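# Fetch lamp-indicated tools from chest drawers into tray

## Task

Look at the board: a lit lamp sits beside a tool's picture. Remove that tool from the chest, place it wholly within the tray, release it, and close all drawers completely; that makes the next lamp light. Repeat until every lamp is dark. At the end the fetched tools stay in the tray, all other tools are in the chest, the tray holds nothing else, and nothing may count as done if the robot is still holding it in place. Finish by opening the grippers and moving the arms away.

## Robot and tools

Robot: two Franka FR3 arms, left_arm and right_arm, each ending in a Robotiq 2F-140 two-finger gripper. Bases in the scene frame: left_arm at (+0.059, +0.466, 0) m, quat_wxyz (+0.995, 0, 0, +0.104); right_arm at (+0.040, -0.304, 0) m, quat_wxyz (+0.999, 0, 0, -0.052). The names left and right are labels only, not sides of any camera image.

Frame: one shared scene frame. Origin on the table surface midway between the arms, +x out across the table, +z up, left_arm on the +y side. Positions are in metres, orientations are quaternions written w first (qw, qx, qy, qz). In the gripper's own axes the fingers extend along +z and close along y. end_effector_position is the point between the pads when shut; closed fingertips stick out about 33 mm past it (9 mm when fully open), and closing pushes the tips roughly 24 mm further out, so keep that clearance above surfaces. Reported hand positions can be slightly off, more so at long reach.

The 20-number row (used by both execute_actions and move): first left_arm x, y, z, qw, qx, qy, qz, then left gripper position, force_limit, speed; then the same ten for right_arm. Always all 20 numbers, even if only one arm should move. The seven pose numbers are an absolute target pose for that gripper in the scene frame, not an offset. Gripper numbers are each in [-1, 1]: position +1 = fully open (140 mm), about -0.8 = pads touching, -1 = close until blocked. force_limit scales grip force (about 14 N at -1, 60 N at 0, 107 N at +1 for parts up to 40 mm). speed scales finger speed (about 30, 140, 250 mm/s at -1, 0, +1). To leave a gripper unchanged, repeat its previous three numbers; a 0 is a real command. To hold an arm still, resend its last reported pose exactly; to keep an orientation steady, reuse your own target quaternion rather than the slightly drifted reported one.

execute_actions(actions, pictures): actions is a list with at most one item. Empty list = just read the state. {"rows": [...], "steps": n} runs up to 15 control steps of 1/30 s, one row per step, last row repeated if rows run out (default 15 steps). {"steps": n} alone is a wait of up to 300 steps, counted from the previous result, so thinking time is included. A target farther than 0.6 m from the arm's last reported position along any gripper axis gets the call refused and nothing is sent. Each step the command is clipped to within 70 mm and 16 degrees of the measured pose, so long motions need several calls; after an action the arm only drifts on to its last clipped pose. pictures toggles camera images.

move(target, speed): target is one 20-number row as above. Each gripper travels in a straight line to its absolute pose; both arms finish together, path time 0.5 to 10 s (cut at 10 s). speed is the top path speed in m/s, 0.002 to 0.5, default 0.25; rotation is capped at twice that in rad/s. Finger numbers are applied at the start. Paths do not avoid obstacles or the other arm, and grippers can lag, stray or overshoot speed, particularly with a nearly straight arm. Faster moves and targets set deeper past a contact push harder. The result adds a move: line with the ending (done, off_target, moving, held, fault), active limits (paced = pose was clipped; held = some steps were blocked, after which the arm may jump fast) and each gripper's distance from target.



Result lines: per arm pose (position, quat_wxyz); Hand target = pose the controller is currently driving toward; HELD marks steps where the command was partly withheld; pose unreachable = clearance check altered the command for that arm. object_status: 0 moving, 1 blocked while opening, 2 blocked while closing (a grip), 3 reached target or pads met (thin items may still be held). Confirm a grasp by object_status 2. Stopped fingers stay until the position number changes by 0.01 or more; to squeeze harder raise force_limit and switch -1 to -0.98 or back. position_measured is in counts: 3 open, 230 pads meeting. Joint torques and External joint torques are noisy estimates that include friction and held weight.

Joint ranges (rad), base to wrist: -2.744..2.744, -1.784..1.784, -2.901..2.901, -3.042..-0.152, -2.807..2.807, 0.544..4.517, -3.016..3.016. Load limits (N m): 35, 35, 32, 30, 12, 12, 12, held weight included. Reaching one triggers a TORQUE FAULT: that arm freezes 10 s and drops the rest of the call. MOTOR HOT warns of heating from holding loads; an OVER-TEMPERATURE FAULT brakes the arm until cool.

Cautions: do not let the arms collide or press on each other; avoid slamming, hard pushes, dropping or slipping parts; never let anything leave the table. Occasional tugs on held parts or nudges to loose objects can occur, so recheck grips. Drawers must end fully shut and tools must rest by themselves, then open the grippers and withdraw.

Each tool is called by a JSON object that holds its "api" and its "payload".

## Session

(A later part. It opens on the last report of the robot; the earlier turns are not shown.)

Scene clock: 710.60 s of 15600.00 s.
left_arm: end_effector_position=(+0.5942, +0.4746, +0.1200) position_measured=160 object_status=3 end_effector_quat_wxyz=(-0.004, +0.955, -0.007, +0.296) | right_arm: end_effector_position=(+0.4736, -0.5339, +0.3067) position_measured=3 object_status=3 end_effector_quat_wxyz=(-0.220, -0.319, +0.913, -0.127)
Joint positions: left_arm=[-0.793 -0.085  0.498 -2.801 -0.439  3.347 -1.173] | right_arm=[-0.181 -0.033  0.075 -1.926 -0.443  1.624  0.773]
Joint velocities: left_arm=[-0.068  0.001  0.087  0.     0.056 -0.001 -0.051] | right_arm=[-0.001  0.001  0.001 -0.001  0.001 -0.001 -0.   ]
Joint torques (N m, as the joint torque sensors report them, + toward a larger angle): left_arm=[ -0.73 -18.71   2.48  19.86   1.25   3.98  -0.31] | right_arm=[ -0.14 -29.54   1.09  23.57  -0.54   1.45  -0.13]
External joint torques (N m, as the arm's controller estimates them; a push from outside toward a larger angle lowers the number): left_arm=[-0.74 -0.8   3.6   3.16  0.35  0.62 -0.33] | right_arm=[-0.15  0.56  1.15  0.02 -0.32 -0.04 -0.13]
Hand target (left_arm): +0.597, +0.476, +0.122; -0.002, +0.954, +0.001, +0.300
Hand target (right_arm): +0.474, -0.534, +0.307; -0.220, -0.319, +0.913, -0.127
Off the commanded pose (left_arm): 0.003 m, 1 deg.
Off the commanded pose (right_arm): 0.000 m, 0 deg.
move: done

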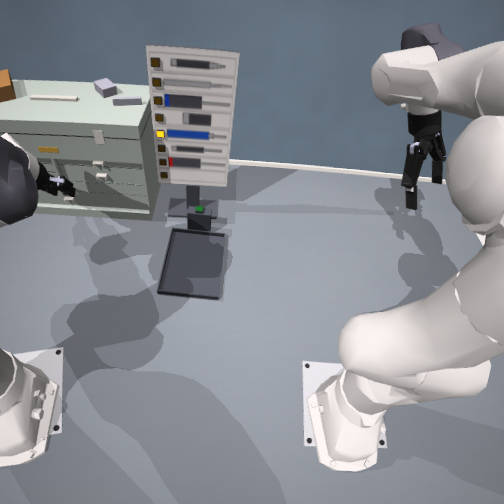

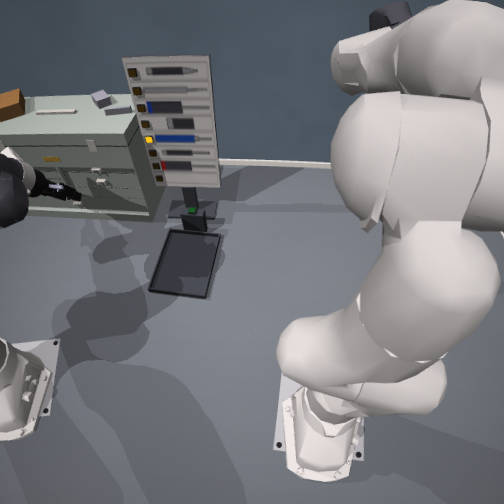

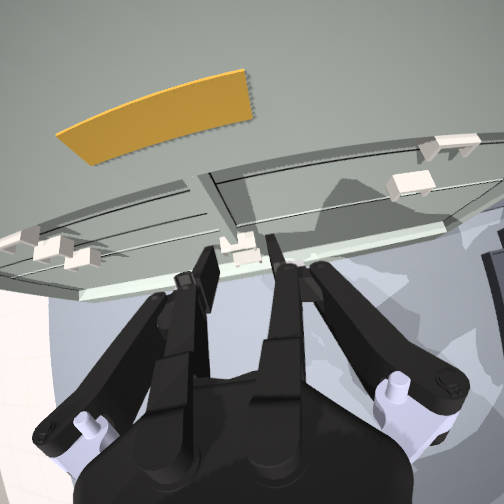

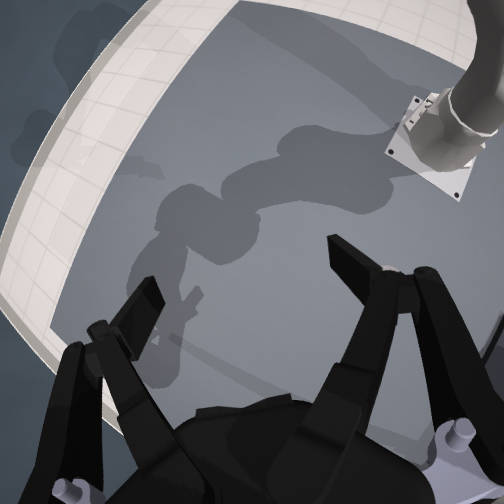

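{"api": "move", "payload": {"target": [0.602,0.475,0.122,0,0.954,0,0.301,-0.25,0,0.5,0.4736,-0.5339,0.3067,-0.220,-0.319,0.913,-0.127,1,0,0], "speed": 0.01}}

{"api": "move", "payload": {"target": [0.565,0.47,0.115,0,0.954,0,0.301,-0.25,0,0.5,0.4736,-0.5339,0.3067,-0.220,-0.319,0.913,-0.127,1,0,0], "speed": 0.05}}

{"api": "move", "payload": {"target": [0.572,0.466,0.083,0,0.954,0,0.301,-0.25,0,0.5,0.4736,-0.5339,0.3067,-0.220,-0.319,0.913,-0.127,1,0,0], "speed": 0.04}}

{"api": "zoom_image", "payload": {"camera": "cam_left_wrist", "region": [150,150,350,300]}}

Scene clock: 724.10 s of 15600.00 s.
left_arm: end_effector_position=(+0.5974, +0.4745, +0.1194) position_measured=160 object_status=3 end_effector_quat_wxyz=(-0.002, +0.955, -0.006, +0.296) | right_arm: end_effector_position=(+0.4736, -0.5339, +0.3067) position_measured=3 object_status=3 end_effector_quat_wxyz=(-0.220, -0.319, +0.913, -0.127)
Joint positions: left_arm=[-0.846 -0.078  0.566 -2.795 -0.388  3.345 -1.215] | right_arm=[-0.181 -0.033  0.075 -1.926 -0.443  1.624  0.773]
Joint velocities: left_arm=[-0.047  0.     0.06  -0.001  0.034  0.001 -0.033] | right_arm=[-0.001 -0.001  0.     0.001 -0.    -0.     0.   ]
Joint torques (N m, as the joint torque sensors report them, + toward a larger angle): left_arm=[ -0.69 -14.89   2.02  22.77   1.34   4.08  -0.58] | right_arm=[ -0.13 -29.67   0.66  23.7   -0.52   1.42  -0.11]
External joint torques (N m, as the arm's controller estimates them; a push from outside toward a larger angle lowers the number): left_arm=[-0.67  2.45  3.17  6.01  0.48  0.71 -0.59] | right_arm=[-0.05  0.58  0.81  0.03 -0.28 -0.08 -0.12]
Hand target (left_arm): +0.602, +0.475, +0.122; -0.001, +0.954, +0.000, +0.300
Hand target (right_arm): +0.474, -0.534, +0.307; -0.220, -0.319, +0.913, -0.127
Off the commanded pose (left_arm): 0.005 m, 1 deg.
Off the commanded pose (right_arm): 0.000 m, 0 deg.
After step 90, 9.50 s passed at rest.
move: off_target (left_arm)

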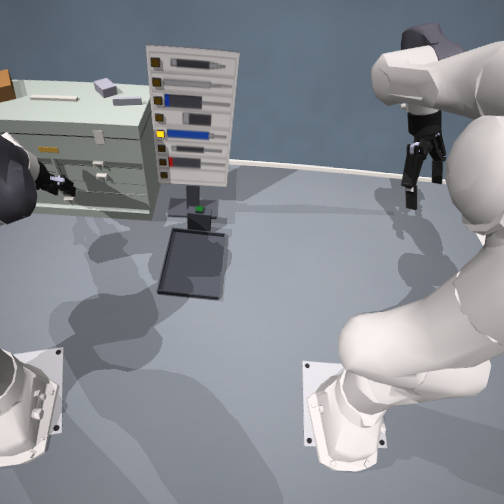

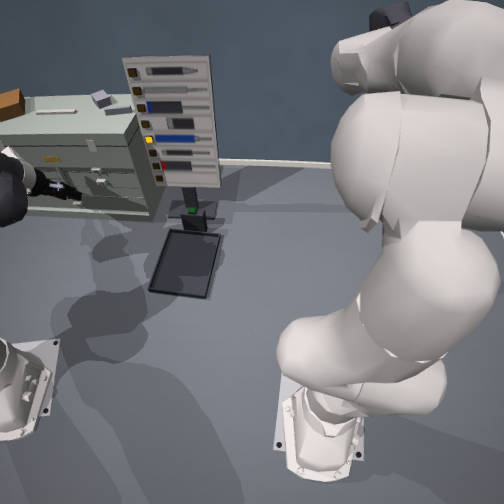

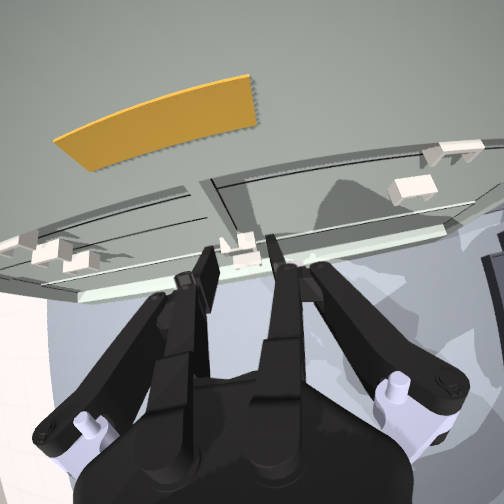

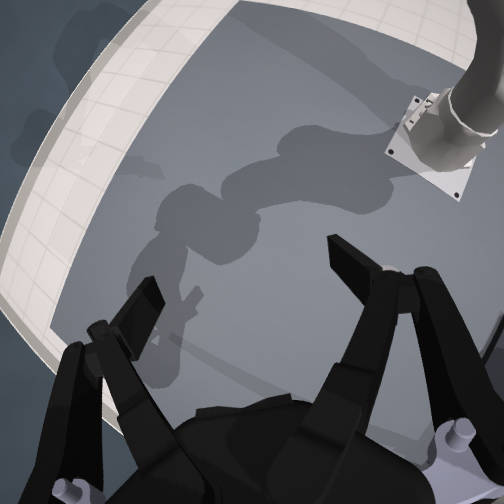

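Scene clock: 725.03 s of 15600.00 s.
left_arm: end_effector_position=(+0.5649, +0.4681, +0.1137) position_measured=160 object_status=3 end_effector_quat_wxyz=(+0.003, +0.954, +0.001, +0.299) | right_arm: end_effector_position=(+0.4736, -0.5339, +0.3067) position_measured=3 object_status=3 end_effector_quat_wxyz=(-0.220, -0.319, +0.913, -0.127)
Joint positions: left_arm=[-0.808 -0.14   0.493 -2.894 -0.45   3.404 -1.193] | right_arm=[-0.181 -0.033  0.075 -1.926 -0.443  1.624  0.773]
Joint velocities: left_arm=[ 0.037 -0.003 -0.047 -0.001 -0.032  0.017  0.022] | right_arm=[-0.     0.001 -0.    -0.001  0.001 -0.001 -0.   ]
Joint torques (N m, as the joint torque sensors report them, + toward a larger angle): left_arm=[  1.64 -17.31  -1.13  14.6    0.39   3.81   0.26] | right_arm=[ -0.46 -29.67   0.72  23.44  -0.56   1.46  -0.11]
External joint torques (N m, as the arm's controller estimates them; a push from outside toward a larger angle lowers the number): left_arm=[ 1.59 -1.68  0.48 -1.38 -0.54  0.44  0.25] | right_arm=[-0.46  0.5   0.8  -0.18 -0.33 -0.03 -0.12]
Hand target (left_arm): +0.565, +0.470, +0.115; +0.001, +0.954, -0.000, +0.301
Hand target (right_arm): +0.474, -0.534, +0.307; -0.220, -0.319, +0.913, -0.127
Off the commanded pose (left_arm): 0.002 m, 0 deg.
Off the commanded pose (right_arm): 0.000 m, 0 deg.
move: done

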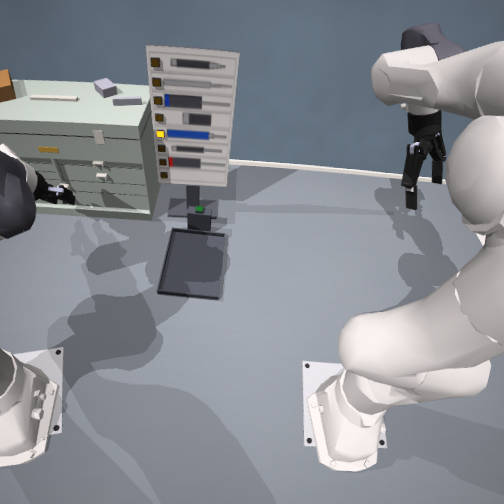

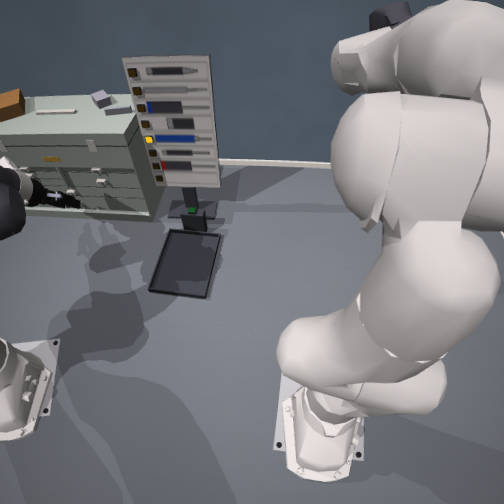

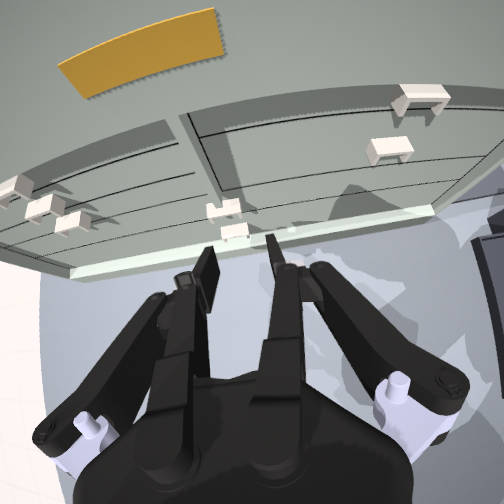

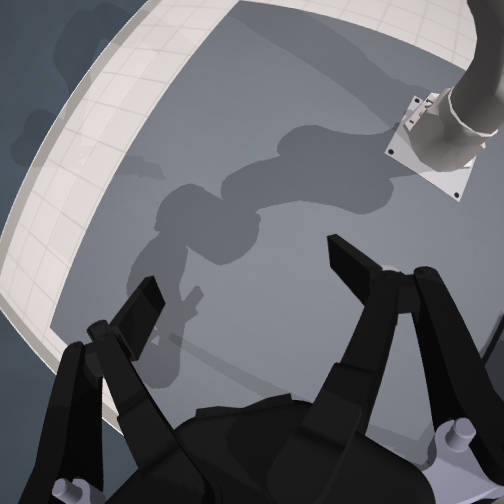

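Scene clock: 726.80 s of 15600.00 s.
left_arm: end_effector_position=(+0.5727, +0.4678, +0.0846) position_measured=160 object_status=3 end_effector_quat_wxyz=(-0.010, +0.954, -0.010, +0.300) | right_arm: end_effector_position=(+0.4736, -0.5339, +0.3067) position_measured=3 object_status=3 end_effector_quat_wxyz=(-0.220, -0.319, +0.913, -0.127)
Joint positions: left_arm=[-0.842  0.016  0.618 -2.884 -0.038  3.506 -1.528] | right_arm=[-0.181 -0.033  0.075 -1.926 -0.443  1.624  0.773]
Joint velocities: left_arm=[ 0.029  0.003  0.001 -0.003  0.085  0.016 -0.097] | right_arm=[-0.001 -0.001 -0.    -0.001  0.    -0.    -0.002]
Joint torques (N m, as the joint torque sensors report them, + toward a larger angle): left_arm=[  0.73 -17.93   2.11  14.58   0.82   3.87  -0.23] | right_arm=[ -0.33 -29.64   0.78  23.71  -0.48   1.46  -0.12]
External joint torques (N m, as the arm's controller estimates them; a push from outside toward a larger angle lowers the number): left_arm=[ 0.82 -0.08  1.89  0.26  0.62  0.39 -0.24] | right_arm=[-0.35  0.47  0.83  0.14 -0.26 -0.02 -0.13]
Hand target (left_arm): +0.572, +0.469, +0.084; -0.006, +0.954, +0.002, +0.301
Hand target (right_arm): +0.474, -0.534, +0.307; -0.220, -0.319, +0.913, -0.127
Off the commanded pose (left_arm): 0.002 m, 2 deg.
Off the commanded pose (right_arm): 0.000 m, 0 deg.
move: done

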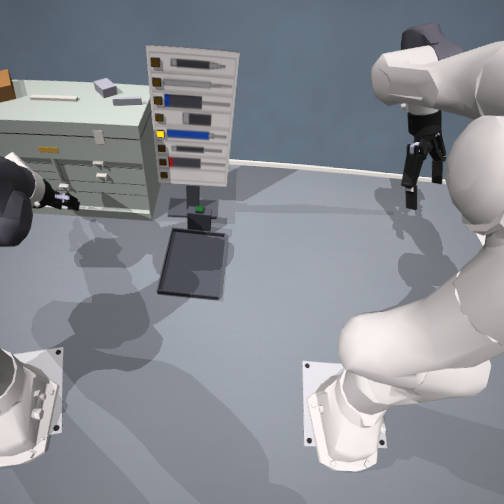

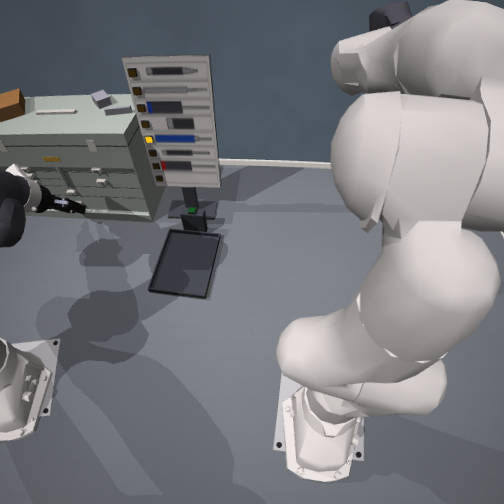

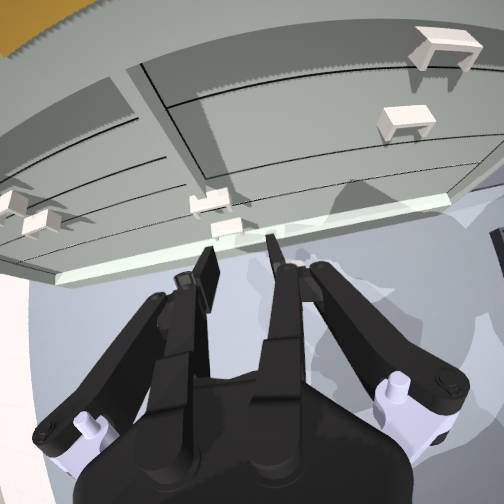

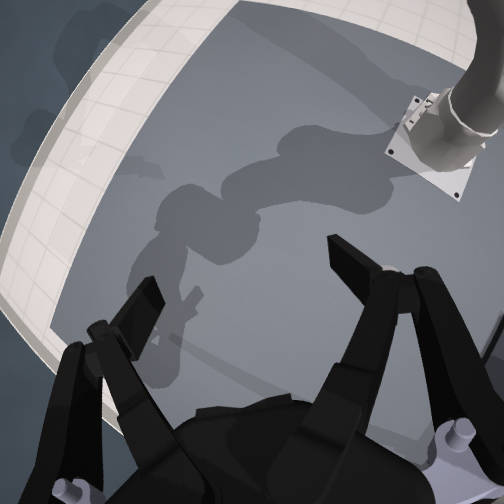

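Region (150, 150, 350, 300) of cam_left_wrist's 504x504 image, scaled by 2.520, with more detail than that image has; it fills the top 378 rows of this view, and the rest is white.

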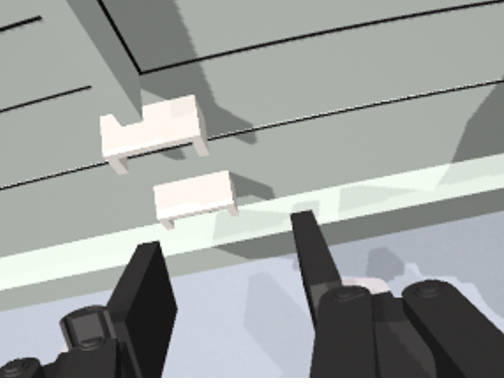

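{"api": "move", "payload": {"target": [0.580,0.472,0.074,0,0.954,0,0.301,-0.25,0,0.5,0.4736,-0.5339,0.3067,-0.220,-0.319,0.913,-0.127,1,0,0], "speed": 0.02}}

{"api": "zoom_image", "payload": {"camera": "cam_left_wrist", "region": [150,150,350,300]}}

Scene clock: 740.93 s of 15600.00 s.
left_arm: end_effector_position=(+0.5786, +0.4740, +0.0735) position_measured=160 object_status=3 end_effector_quat_wxyz=(-0.009, +0.954, -0.010, +0.298) | right_arm: end_effector_position=(+0.4736, -0.5339, +0.3067) position_measured=3 object_status=3 end_effector_quat_wxyz=(-0.220, -0.319, +0.913, -0.127)
Joint positions: left_arm=[-0.753  0.082  0.593 -2.856  0.14   3.534 -1.663] | right_arm=[-0.181 -0.033  0.075 -1.926 -0.443  1.624  0.773]
Joint velocities: left_arm=[ 0.077  0.01  -0.041  0.005  0.099  0.021 -0.102] | right_arm=[-0.001 -0.    -0.001  0.001 -0.001  0.001  0.002]
Joint torques (N m, as the joint torque sensors report them, + toward a larger angle): left_arm=[  1.04 -20.07   0.26  16.17   0.4    3.82  -0.17] | right_arm=[ -0.22 -29.61   1.04  23.8   -0.47   1.49  -0.16]
External joint torques (N m, as the arm's controller estimates them; a push from outside toward a larger angle lowers the number): left_arm=[ 1.18 -0.14 -0.72  2.36  0.48  0.38 -0.18] | right_arm=[-0.13  0.69  1.2   0.1  -0.24 -0.01 -0.17]
Hand target (left_arm): +0.580, +0.473, +0.075; -0.003, +0.954, +0.001, +0.301
Hand target (right_arm): +0.474, -0.534, +0.307; -0.220, -0.319, +0.913, -0.127
Off the commanded pose (left_arm): 0.003 m, 2 deg.
Off the commanded pose (right_arm): 0.000 m, 0 deg.
After step 90, 10.20 s passed at rest.
move: done

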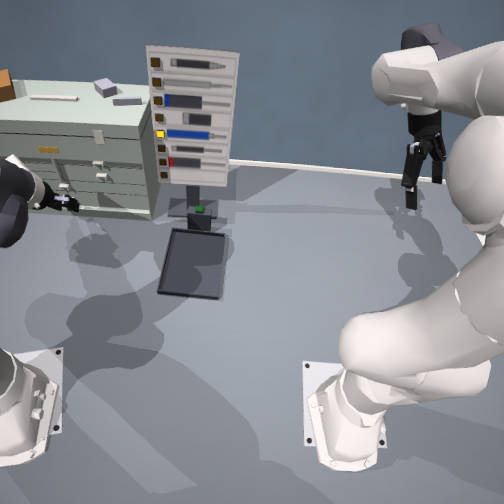

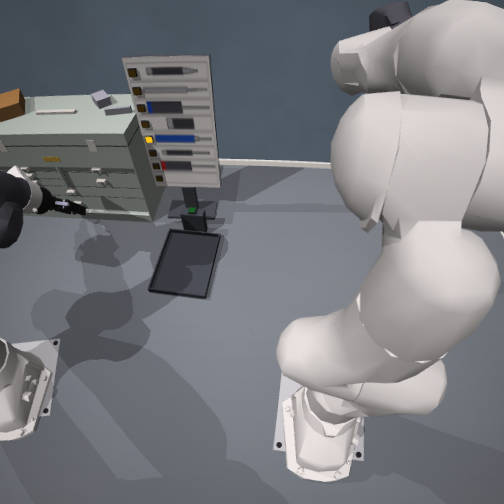

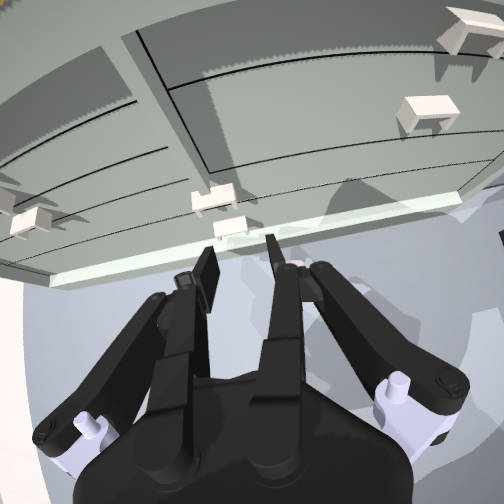

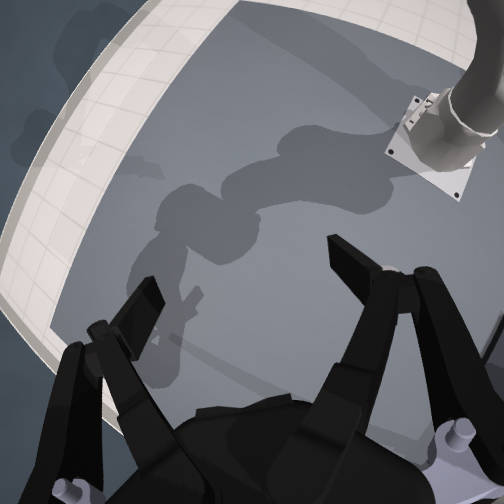

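Region (150, 150, 350, 300) of cam_left_wrist's 504x504 image, scaled by 2.520, with more detail than that image has; it fills the top 378 rows of this view, and the rest is white.

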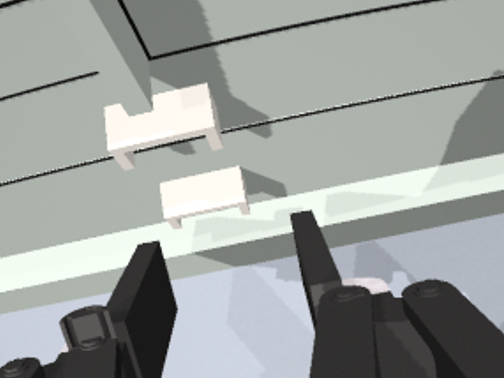

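{"api": "move", "payload": {"target": [0.593,0.475,0.073,0,0.954,0,0.301,-0.25,0,0.5,0.4736,-0.5339,0.3067,-0.220,-0.319,0.913,-0.127,1,0,0], "speed": 0.015}}

{"api": "zoom_image", "payload": {"camera": "cam_left_wrist", "region": [150,150,350,300]}}

Scene clock: 752.17 s of 15600.00 s.
left_arm: end_effector_position=(+0.5933, +0.4756, +0.0742) position_measured=160 object_status=3 end_effector_quat_wxyz=(-0.003, +0.953, -0.005, +0.303) | right_arm: end_effector_position=(+0.4736, -0.5339, +0.3067) position_measured=3 object_status=3 end_effector_quat_wxyz=(-0.220, -0.319, +0.913, -0.127)
Joint positions: left_arm=[-0.681  0.116  0.556 -2.812  0.243  3.536 -1.753] | right_arm=[-0.181 -0.033  0.075 -1.926 -0.443  1.624  0.773]
Joint velocities: left_arm=[ 0.032  0.002 -0.021  0.004  0.031 -0.001 -0.044] | right_arm=[-0.001 -0.001 -0.002 -0.    -0.001 -0.    -0.001]
Joint torques (N m, as the joint torque sensors report them, + toward a larger angle): left_arm=[  2.32 -22.72   2.34  16.3    0.64   3.09  -0.07] | right_arm=[ -0.02 -29.61   0.71  23.65  -0.5    1.5   -0.16]
External joint torques (N m, as the arm's controller estimates them; a push from outside toward a larger angle lowers the number): left_arm=[ 2.28 -0.83  0.82  2.22  0.86 -0.35 -0.09] | right_arm=[ 0.12  0.63  0.93  0.   -0.26  0.02 -0.17]
Hand target (left_arm): +0.593, +0.476, +0.073; -0.001, +0.954, +0.000, +0.301
Hand target (right_arm): +0.474, -0.534, +0.307; -0.220, -0.319, +0.913, -0.127
Off the commanded pose (left_arm): 0.001 m, 1 deg.
Off the commanded pose (right_arm): 0.000 m, 0 deg.
After step 90, 7.07 s passed at rest.
move: done

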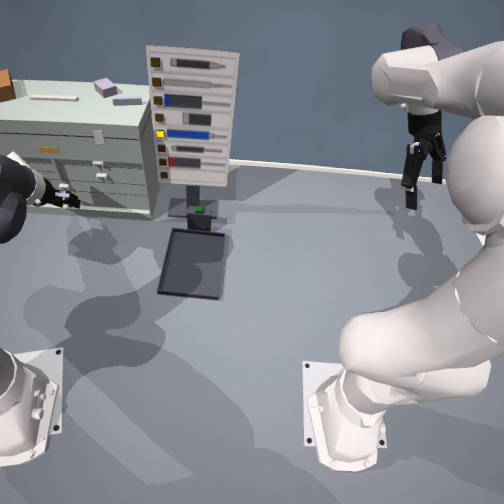

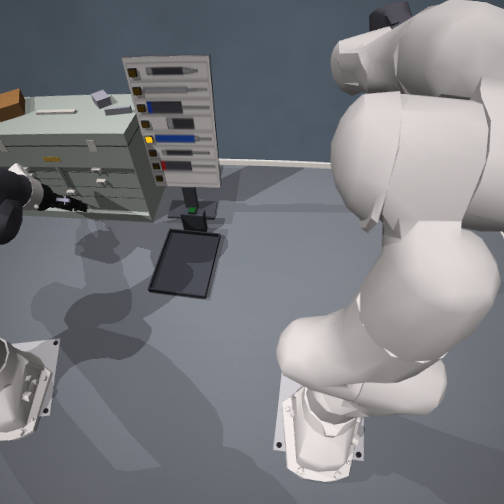

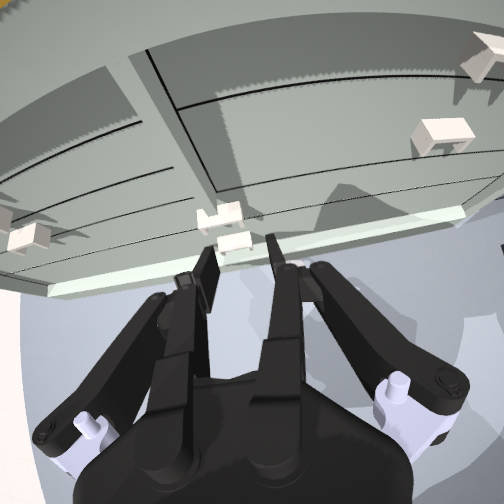

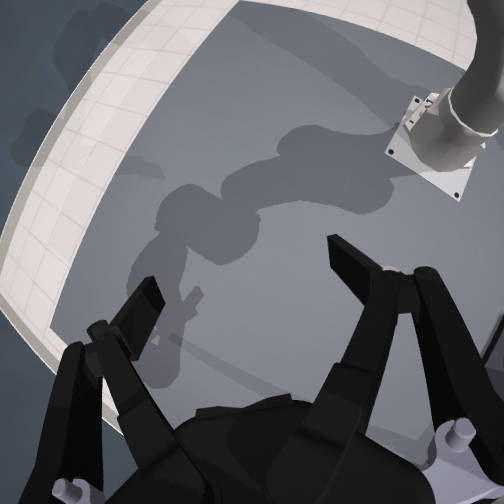

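Region (150, 150, 350, 300) of cam_left_wrist's 504x504 image, scaled by 2.520, with more detail than that image has; it fills the top 378 rows of this view, and the rest is white.

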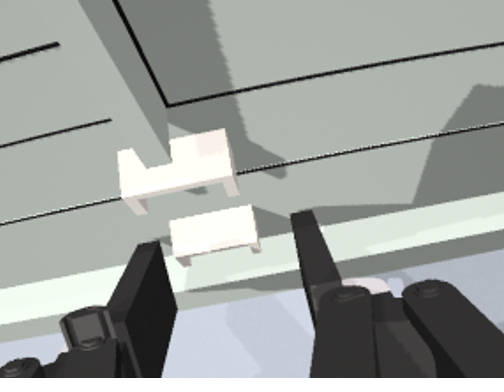

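{"api": "move", "payload": {"target": [0.594,0.478,0.069,0,0.954,0,0.301,-0.25,0,0.5,0.4736,-0.5339,0.3067,-0.220,-0.319,0.913,-0.127,1,0,0], "speed": 0.01}}

{"api": "move", "payload": {"target": [0.594,0.478,0.069,0,0.954,0,0.301,-1,0,-0.5,0.4736,-0.5339,0.3067,-0.220,-0.319,0.913,-0.127,1,0,0], "speed": 0.01}}

Scene clock: 767.83 s of 15600.00 s.
left_arm: end_effector_position=(+0.5928, +0.4785, +0.0684) position_measured=160 object_status=3 end_effector_quat_wxyz=(-0.002, +0.954, -0.003, +0.299) | right_arm: end_effector_position=(+0.4736, -0.5339, +0.3067) position_measured=3 object_status=3 end_effector_quat_wxyz=(-0.220, -0.319, +0.913, -0.127)
Joint positions: left_arm=[-0.647  0.136  0.54  -2.804  0.282  3.544 -1.785] | right_arm=[-0.181 -0.033  0.075 -1.926 -0.443  1.624  0.773]
Joint velocities: left_arm=[ 0.017 -0.    -0.012  0.003  0.016  0.005 -0.021] | right_arm=[ 0.001  0.    -0.001 -0.    -0.     0.001  0.001]
Joint torques (N m, as the joint torque sensors report them, + toward a larger angle): left_arm=[  1.61 -22.62   1.64  15.91   0.2    3.96  -0.17] | right_arm=[ -0.09 -29.92   0.59  23.69  -0.49   1.45  -0.1 ]
External joint torques (N m, as the arm's controller estimates them; a push from outside toward a larger angle lowers the number): left_arm=[ 1.58 -0.02 -0.06  2.01  0.46  0.54 -0.19] | right_arm=[-0.06  0.32  0.69  0.04 -0.25 -0.04 -0.11]
Hand target (left_arm): +0.594, +0.478, +0.069; -0.001, +0.954, +0.000, +0.301
Hand target (right_arm): +0.474, -0.534, +0.307; -0.220, -0.319, +0.913, -0.127
Off the commanded pose (left_arm): 0.001 m, 0 deg.
Off the commanded pose (right_arm): 0.000 m, 0 deg.
After step 90, 11.87 s passed at rest.
move: done

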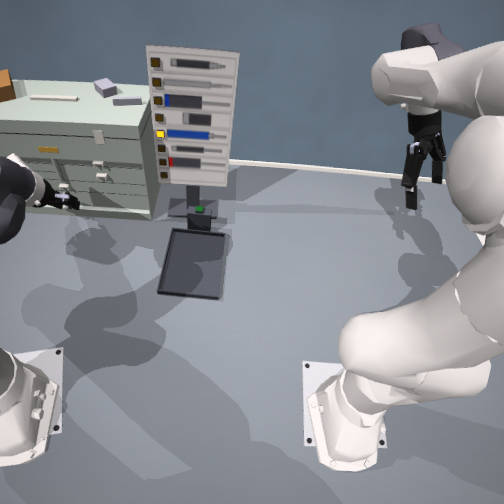

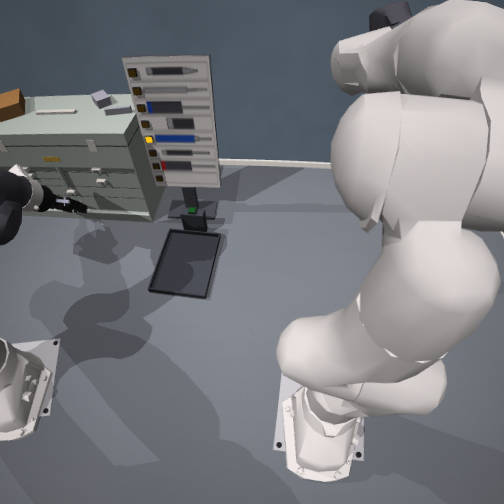

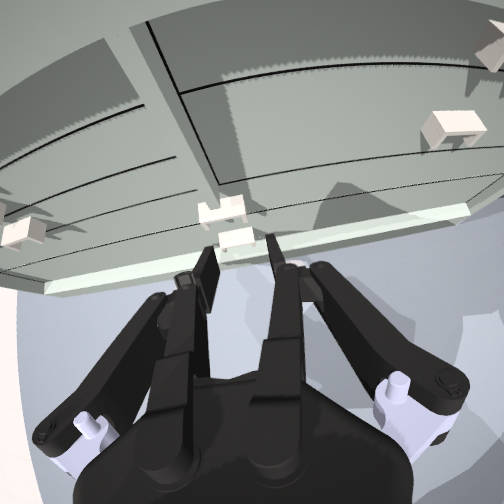

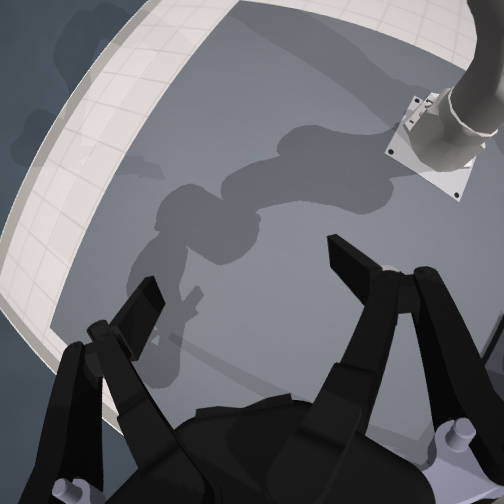

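Scene clock: 768.53 s of 15600.00 s.
left_arm: end_effector_position=(+0.5928, +0.4788, +0.0685) position_measured=193 object_status=2 end_effector_quat_wxyz=(-0.001, +0.954, -0.001, +0.300) | right_arm: end_effector_position=(+0.4736, -0.5339, +0.3067) position_measured=3 object_status=3 end_effector_quat_wxyz=(-0.220, -0.319, +0.913, -0.127)
Joint positions: left_arm=[-0.641  0.136  0.536 -2.804  0.287  3.545 -1.791] | right_arm=[-0.181 -0.033  0.075 -1.926 -0.443  1.624  0.773]
Joint velocities: left_arm=[ 0.006 -0.    -0.005 -0.001  0.003  0.    -0.004] | right_arm=[ 0.001 -0.002  0.    -0.    -0.    -0.001  0.   ]
Joint torques (N m, as the joint torque sensors report them, + toward a larger angle): left_arm=[  0.71 -22.61   2.1   16.1    0.33   3.87  -0.23] | right_arm=[ -0.37 -29.71   1.07  23.88  -0.49   1.5   -0.17]
External joint torques (N m, as the arm's controller estimates them; a push from outside toward a larger angle lowers the number): left_arm=[ 0.71 -0.01  0.45  2.2   0.59  0.45 -0.24] | right_arm=[-0.46  0.71  1.05  0.16 -0.26  0.   -0.18]
Hand target (left_arm): +0.594, +0.478, +0.069; -0.000, +0.954, +0.000, +0.301
Hand target (right_arm): +0.474, -0.534, +0.307; -0.220, -0.319, +0.913, -0.127
Off the commanded pose (left_arm): 0.002 m, 0 deg.
Off the commanded pose (right_arm): 0.000 m, 0 deg.
move: done

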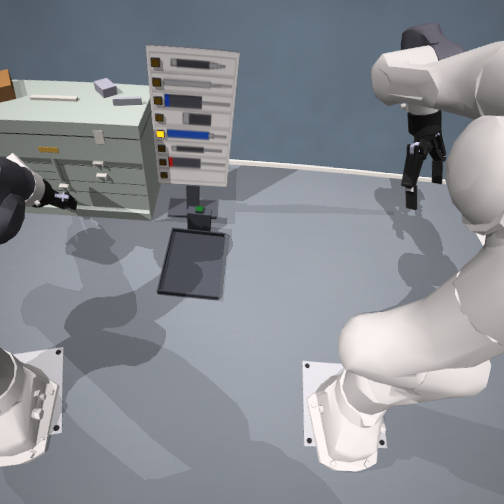

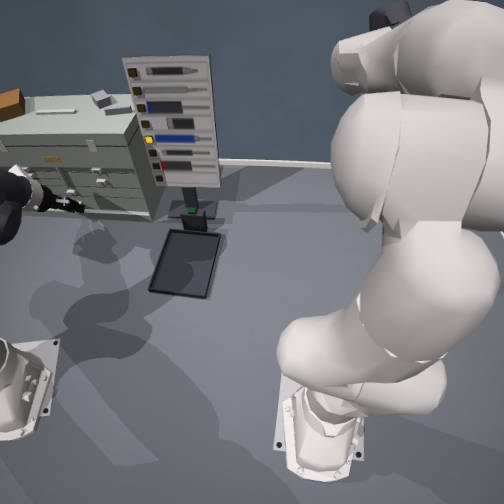

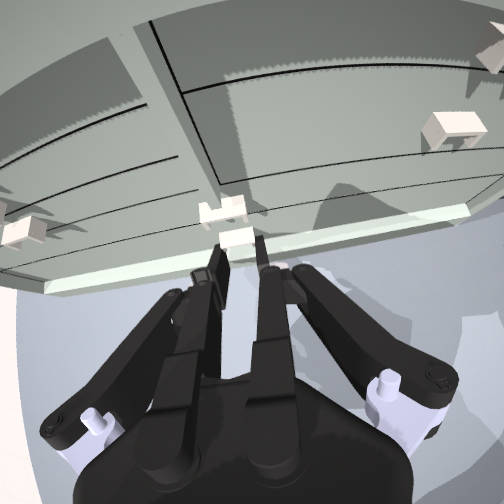

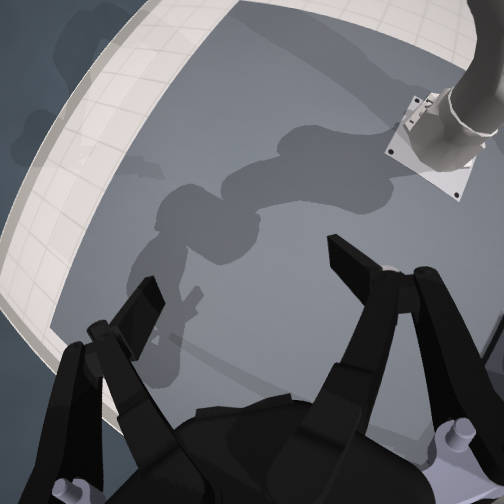

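{"api": "move", "payload": {"target": [0.535,0.479,0.069,0,0.954,0,0.301,-1,0,-0.5,0.4736,-0.5339,0.3067,-0.220,-0.319,0.913,-0.127,1,0,0], "speed": 0.05}}

Scene clock: 773.90 s of 15600.00 s.
left_arm: end_effector_position=(+0.5350, +0.4794, +0.0676) position_measured=193 object_status=2 end_effector_quat_wxyz=(+0.003, +0.954, +0.006, +0.299) | right_arm: end_effector_position=(+0.4736, -0.5339, +0.3067) position_measured=3 object_status=3 end_effector_quat_wxyz=(-0.220, -0.319, +0.913, -0.127)
Joint positions: left_arm=[-0.701  0.02   0.577 -2.984  0.132  3.61  -1.639] | right_arm=[-0.181 -0.033  0.075 -1.926 -0.443  1.624  0.773]
Joint velocities: left_arm=[-0.014 -0.003 -0.004 -0.007 -0.044  0.003  0.062] | right_arm=[ 0.001  0.     0.    -0.002  0.    -0.    -0.   ]
Joint torques (N m, as the joint torque sensors report them, + toward a larger angle): left_arm=[ -1.56 -19.86  -0.8   11.62  -0.66   4.06  -0.2 ] | right_arm=[ -0.27 -29.59   0.79  23.69  -0.51   1.45  -0.07]
External joint torques (N m, as the arm's controller estimates them; a push from outside toward a larger angle lowers the number): left_arm=[-1.62 -2.8  -1.08 -0.69 -0.7   0.6  -0.23] | right_arm=[-0.3   0.47  0.83  0.18 -0.28 -0.03 -0.08]
Hand target (left_arm): +0.534, +0.478, +0.068; +0.002, +0.954, -0.001, +0.300
Hand target (right_arm): +0.474, -0.534, +0.307; -0.220, -0.319, +0.913, -0.127
Off the commanded pose (left_arm): 0.001 m, 1 deg.
Off the commanded pose (right_arm): 0.000 m, 0 deg.
After step 90, 0.90 s passed at rest.
move: done

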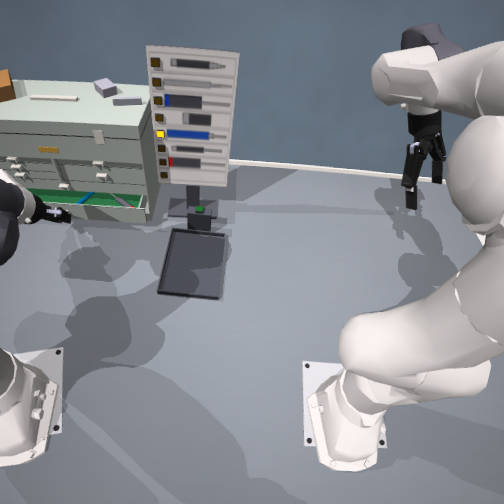

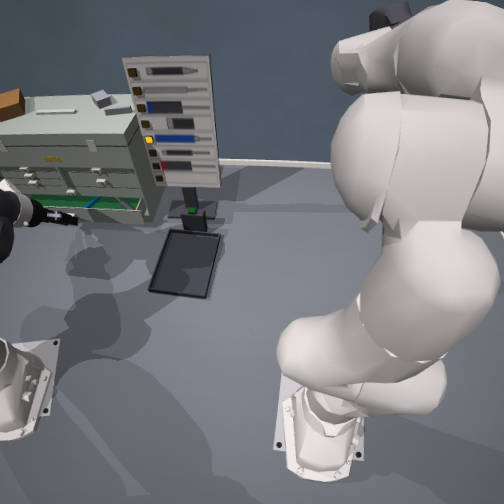

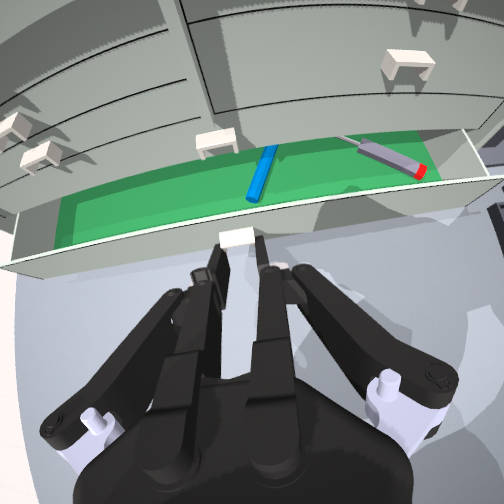

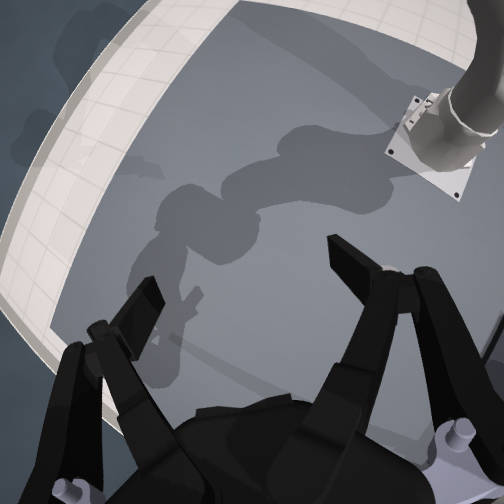

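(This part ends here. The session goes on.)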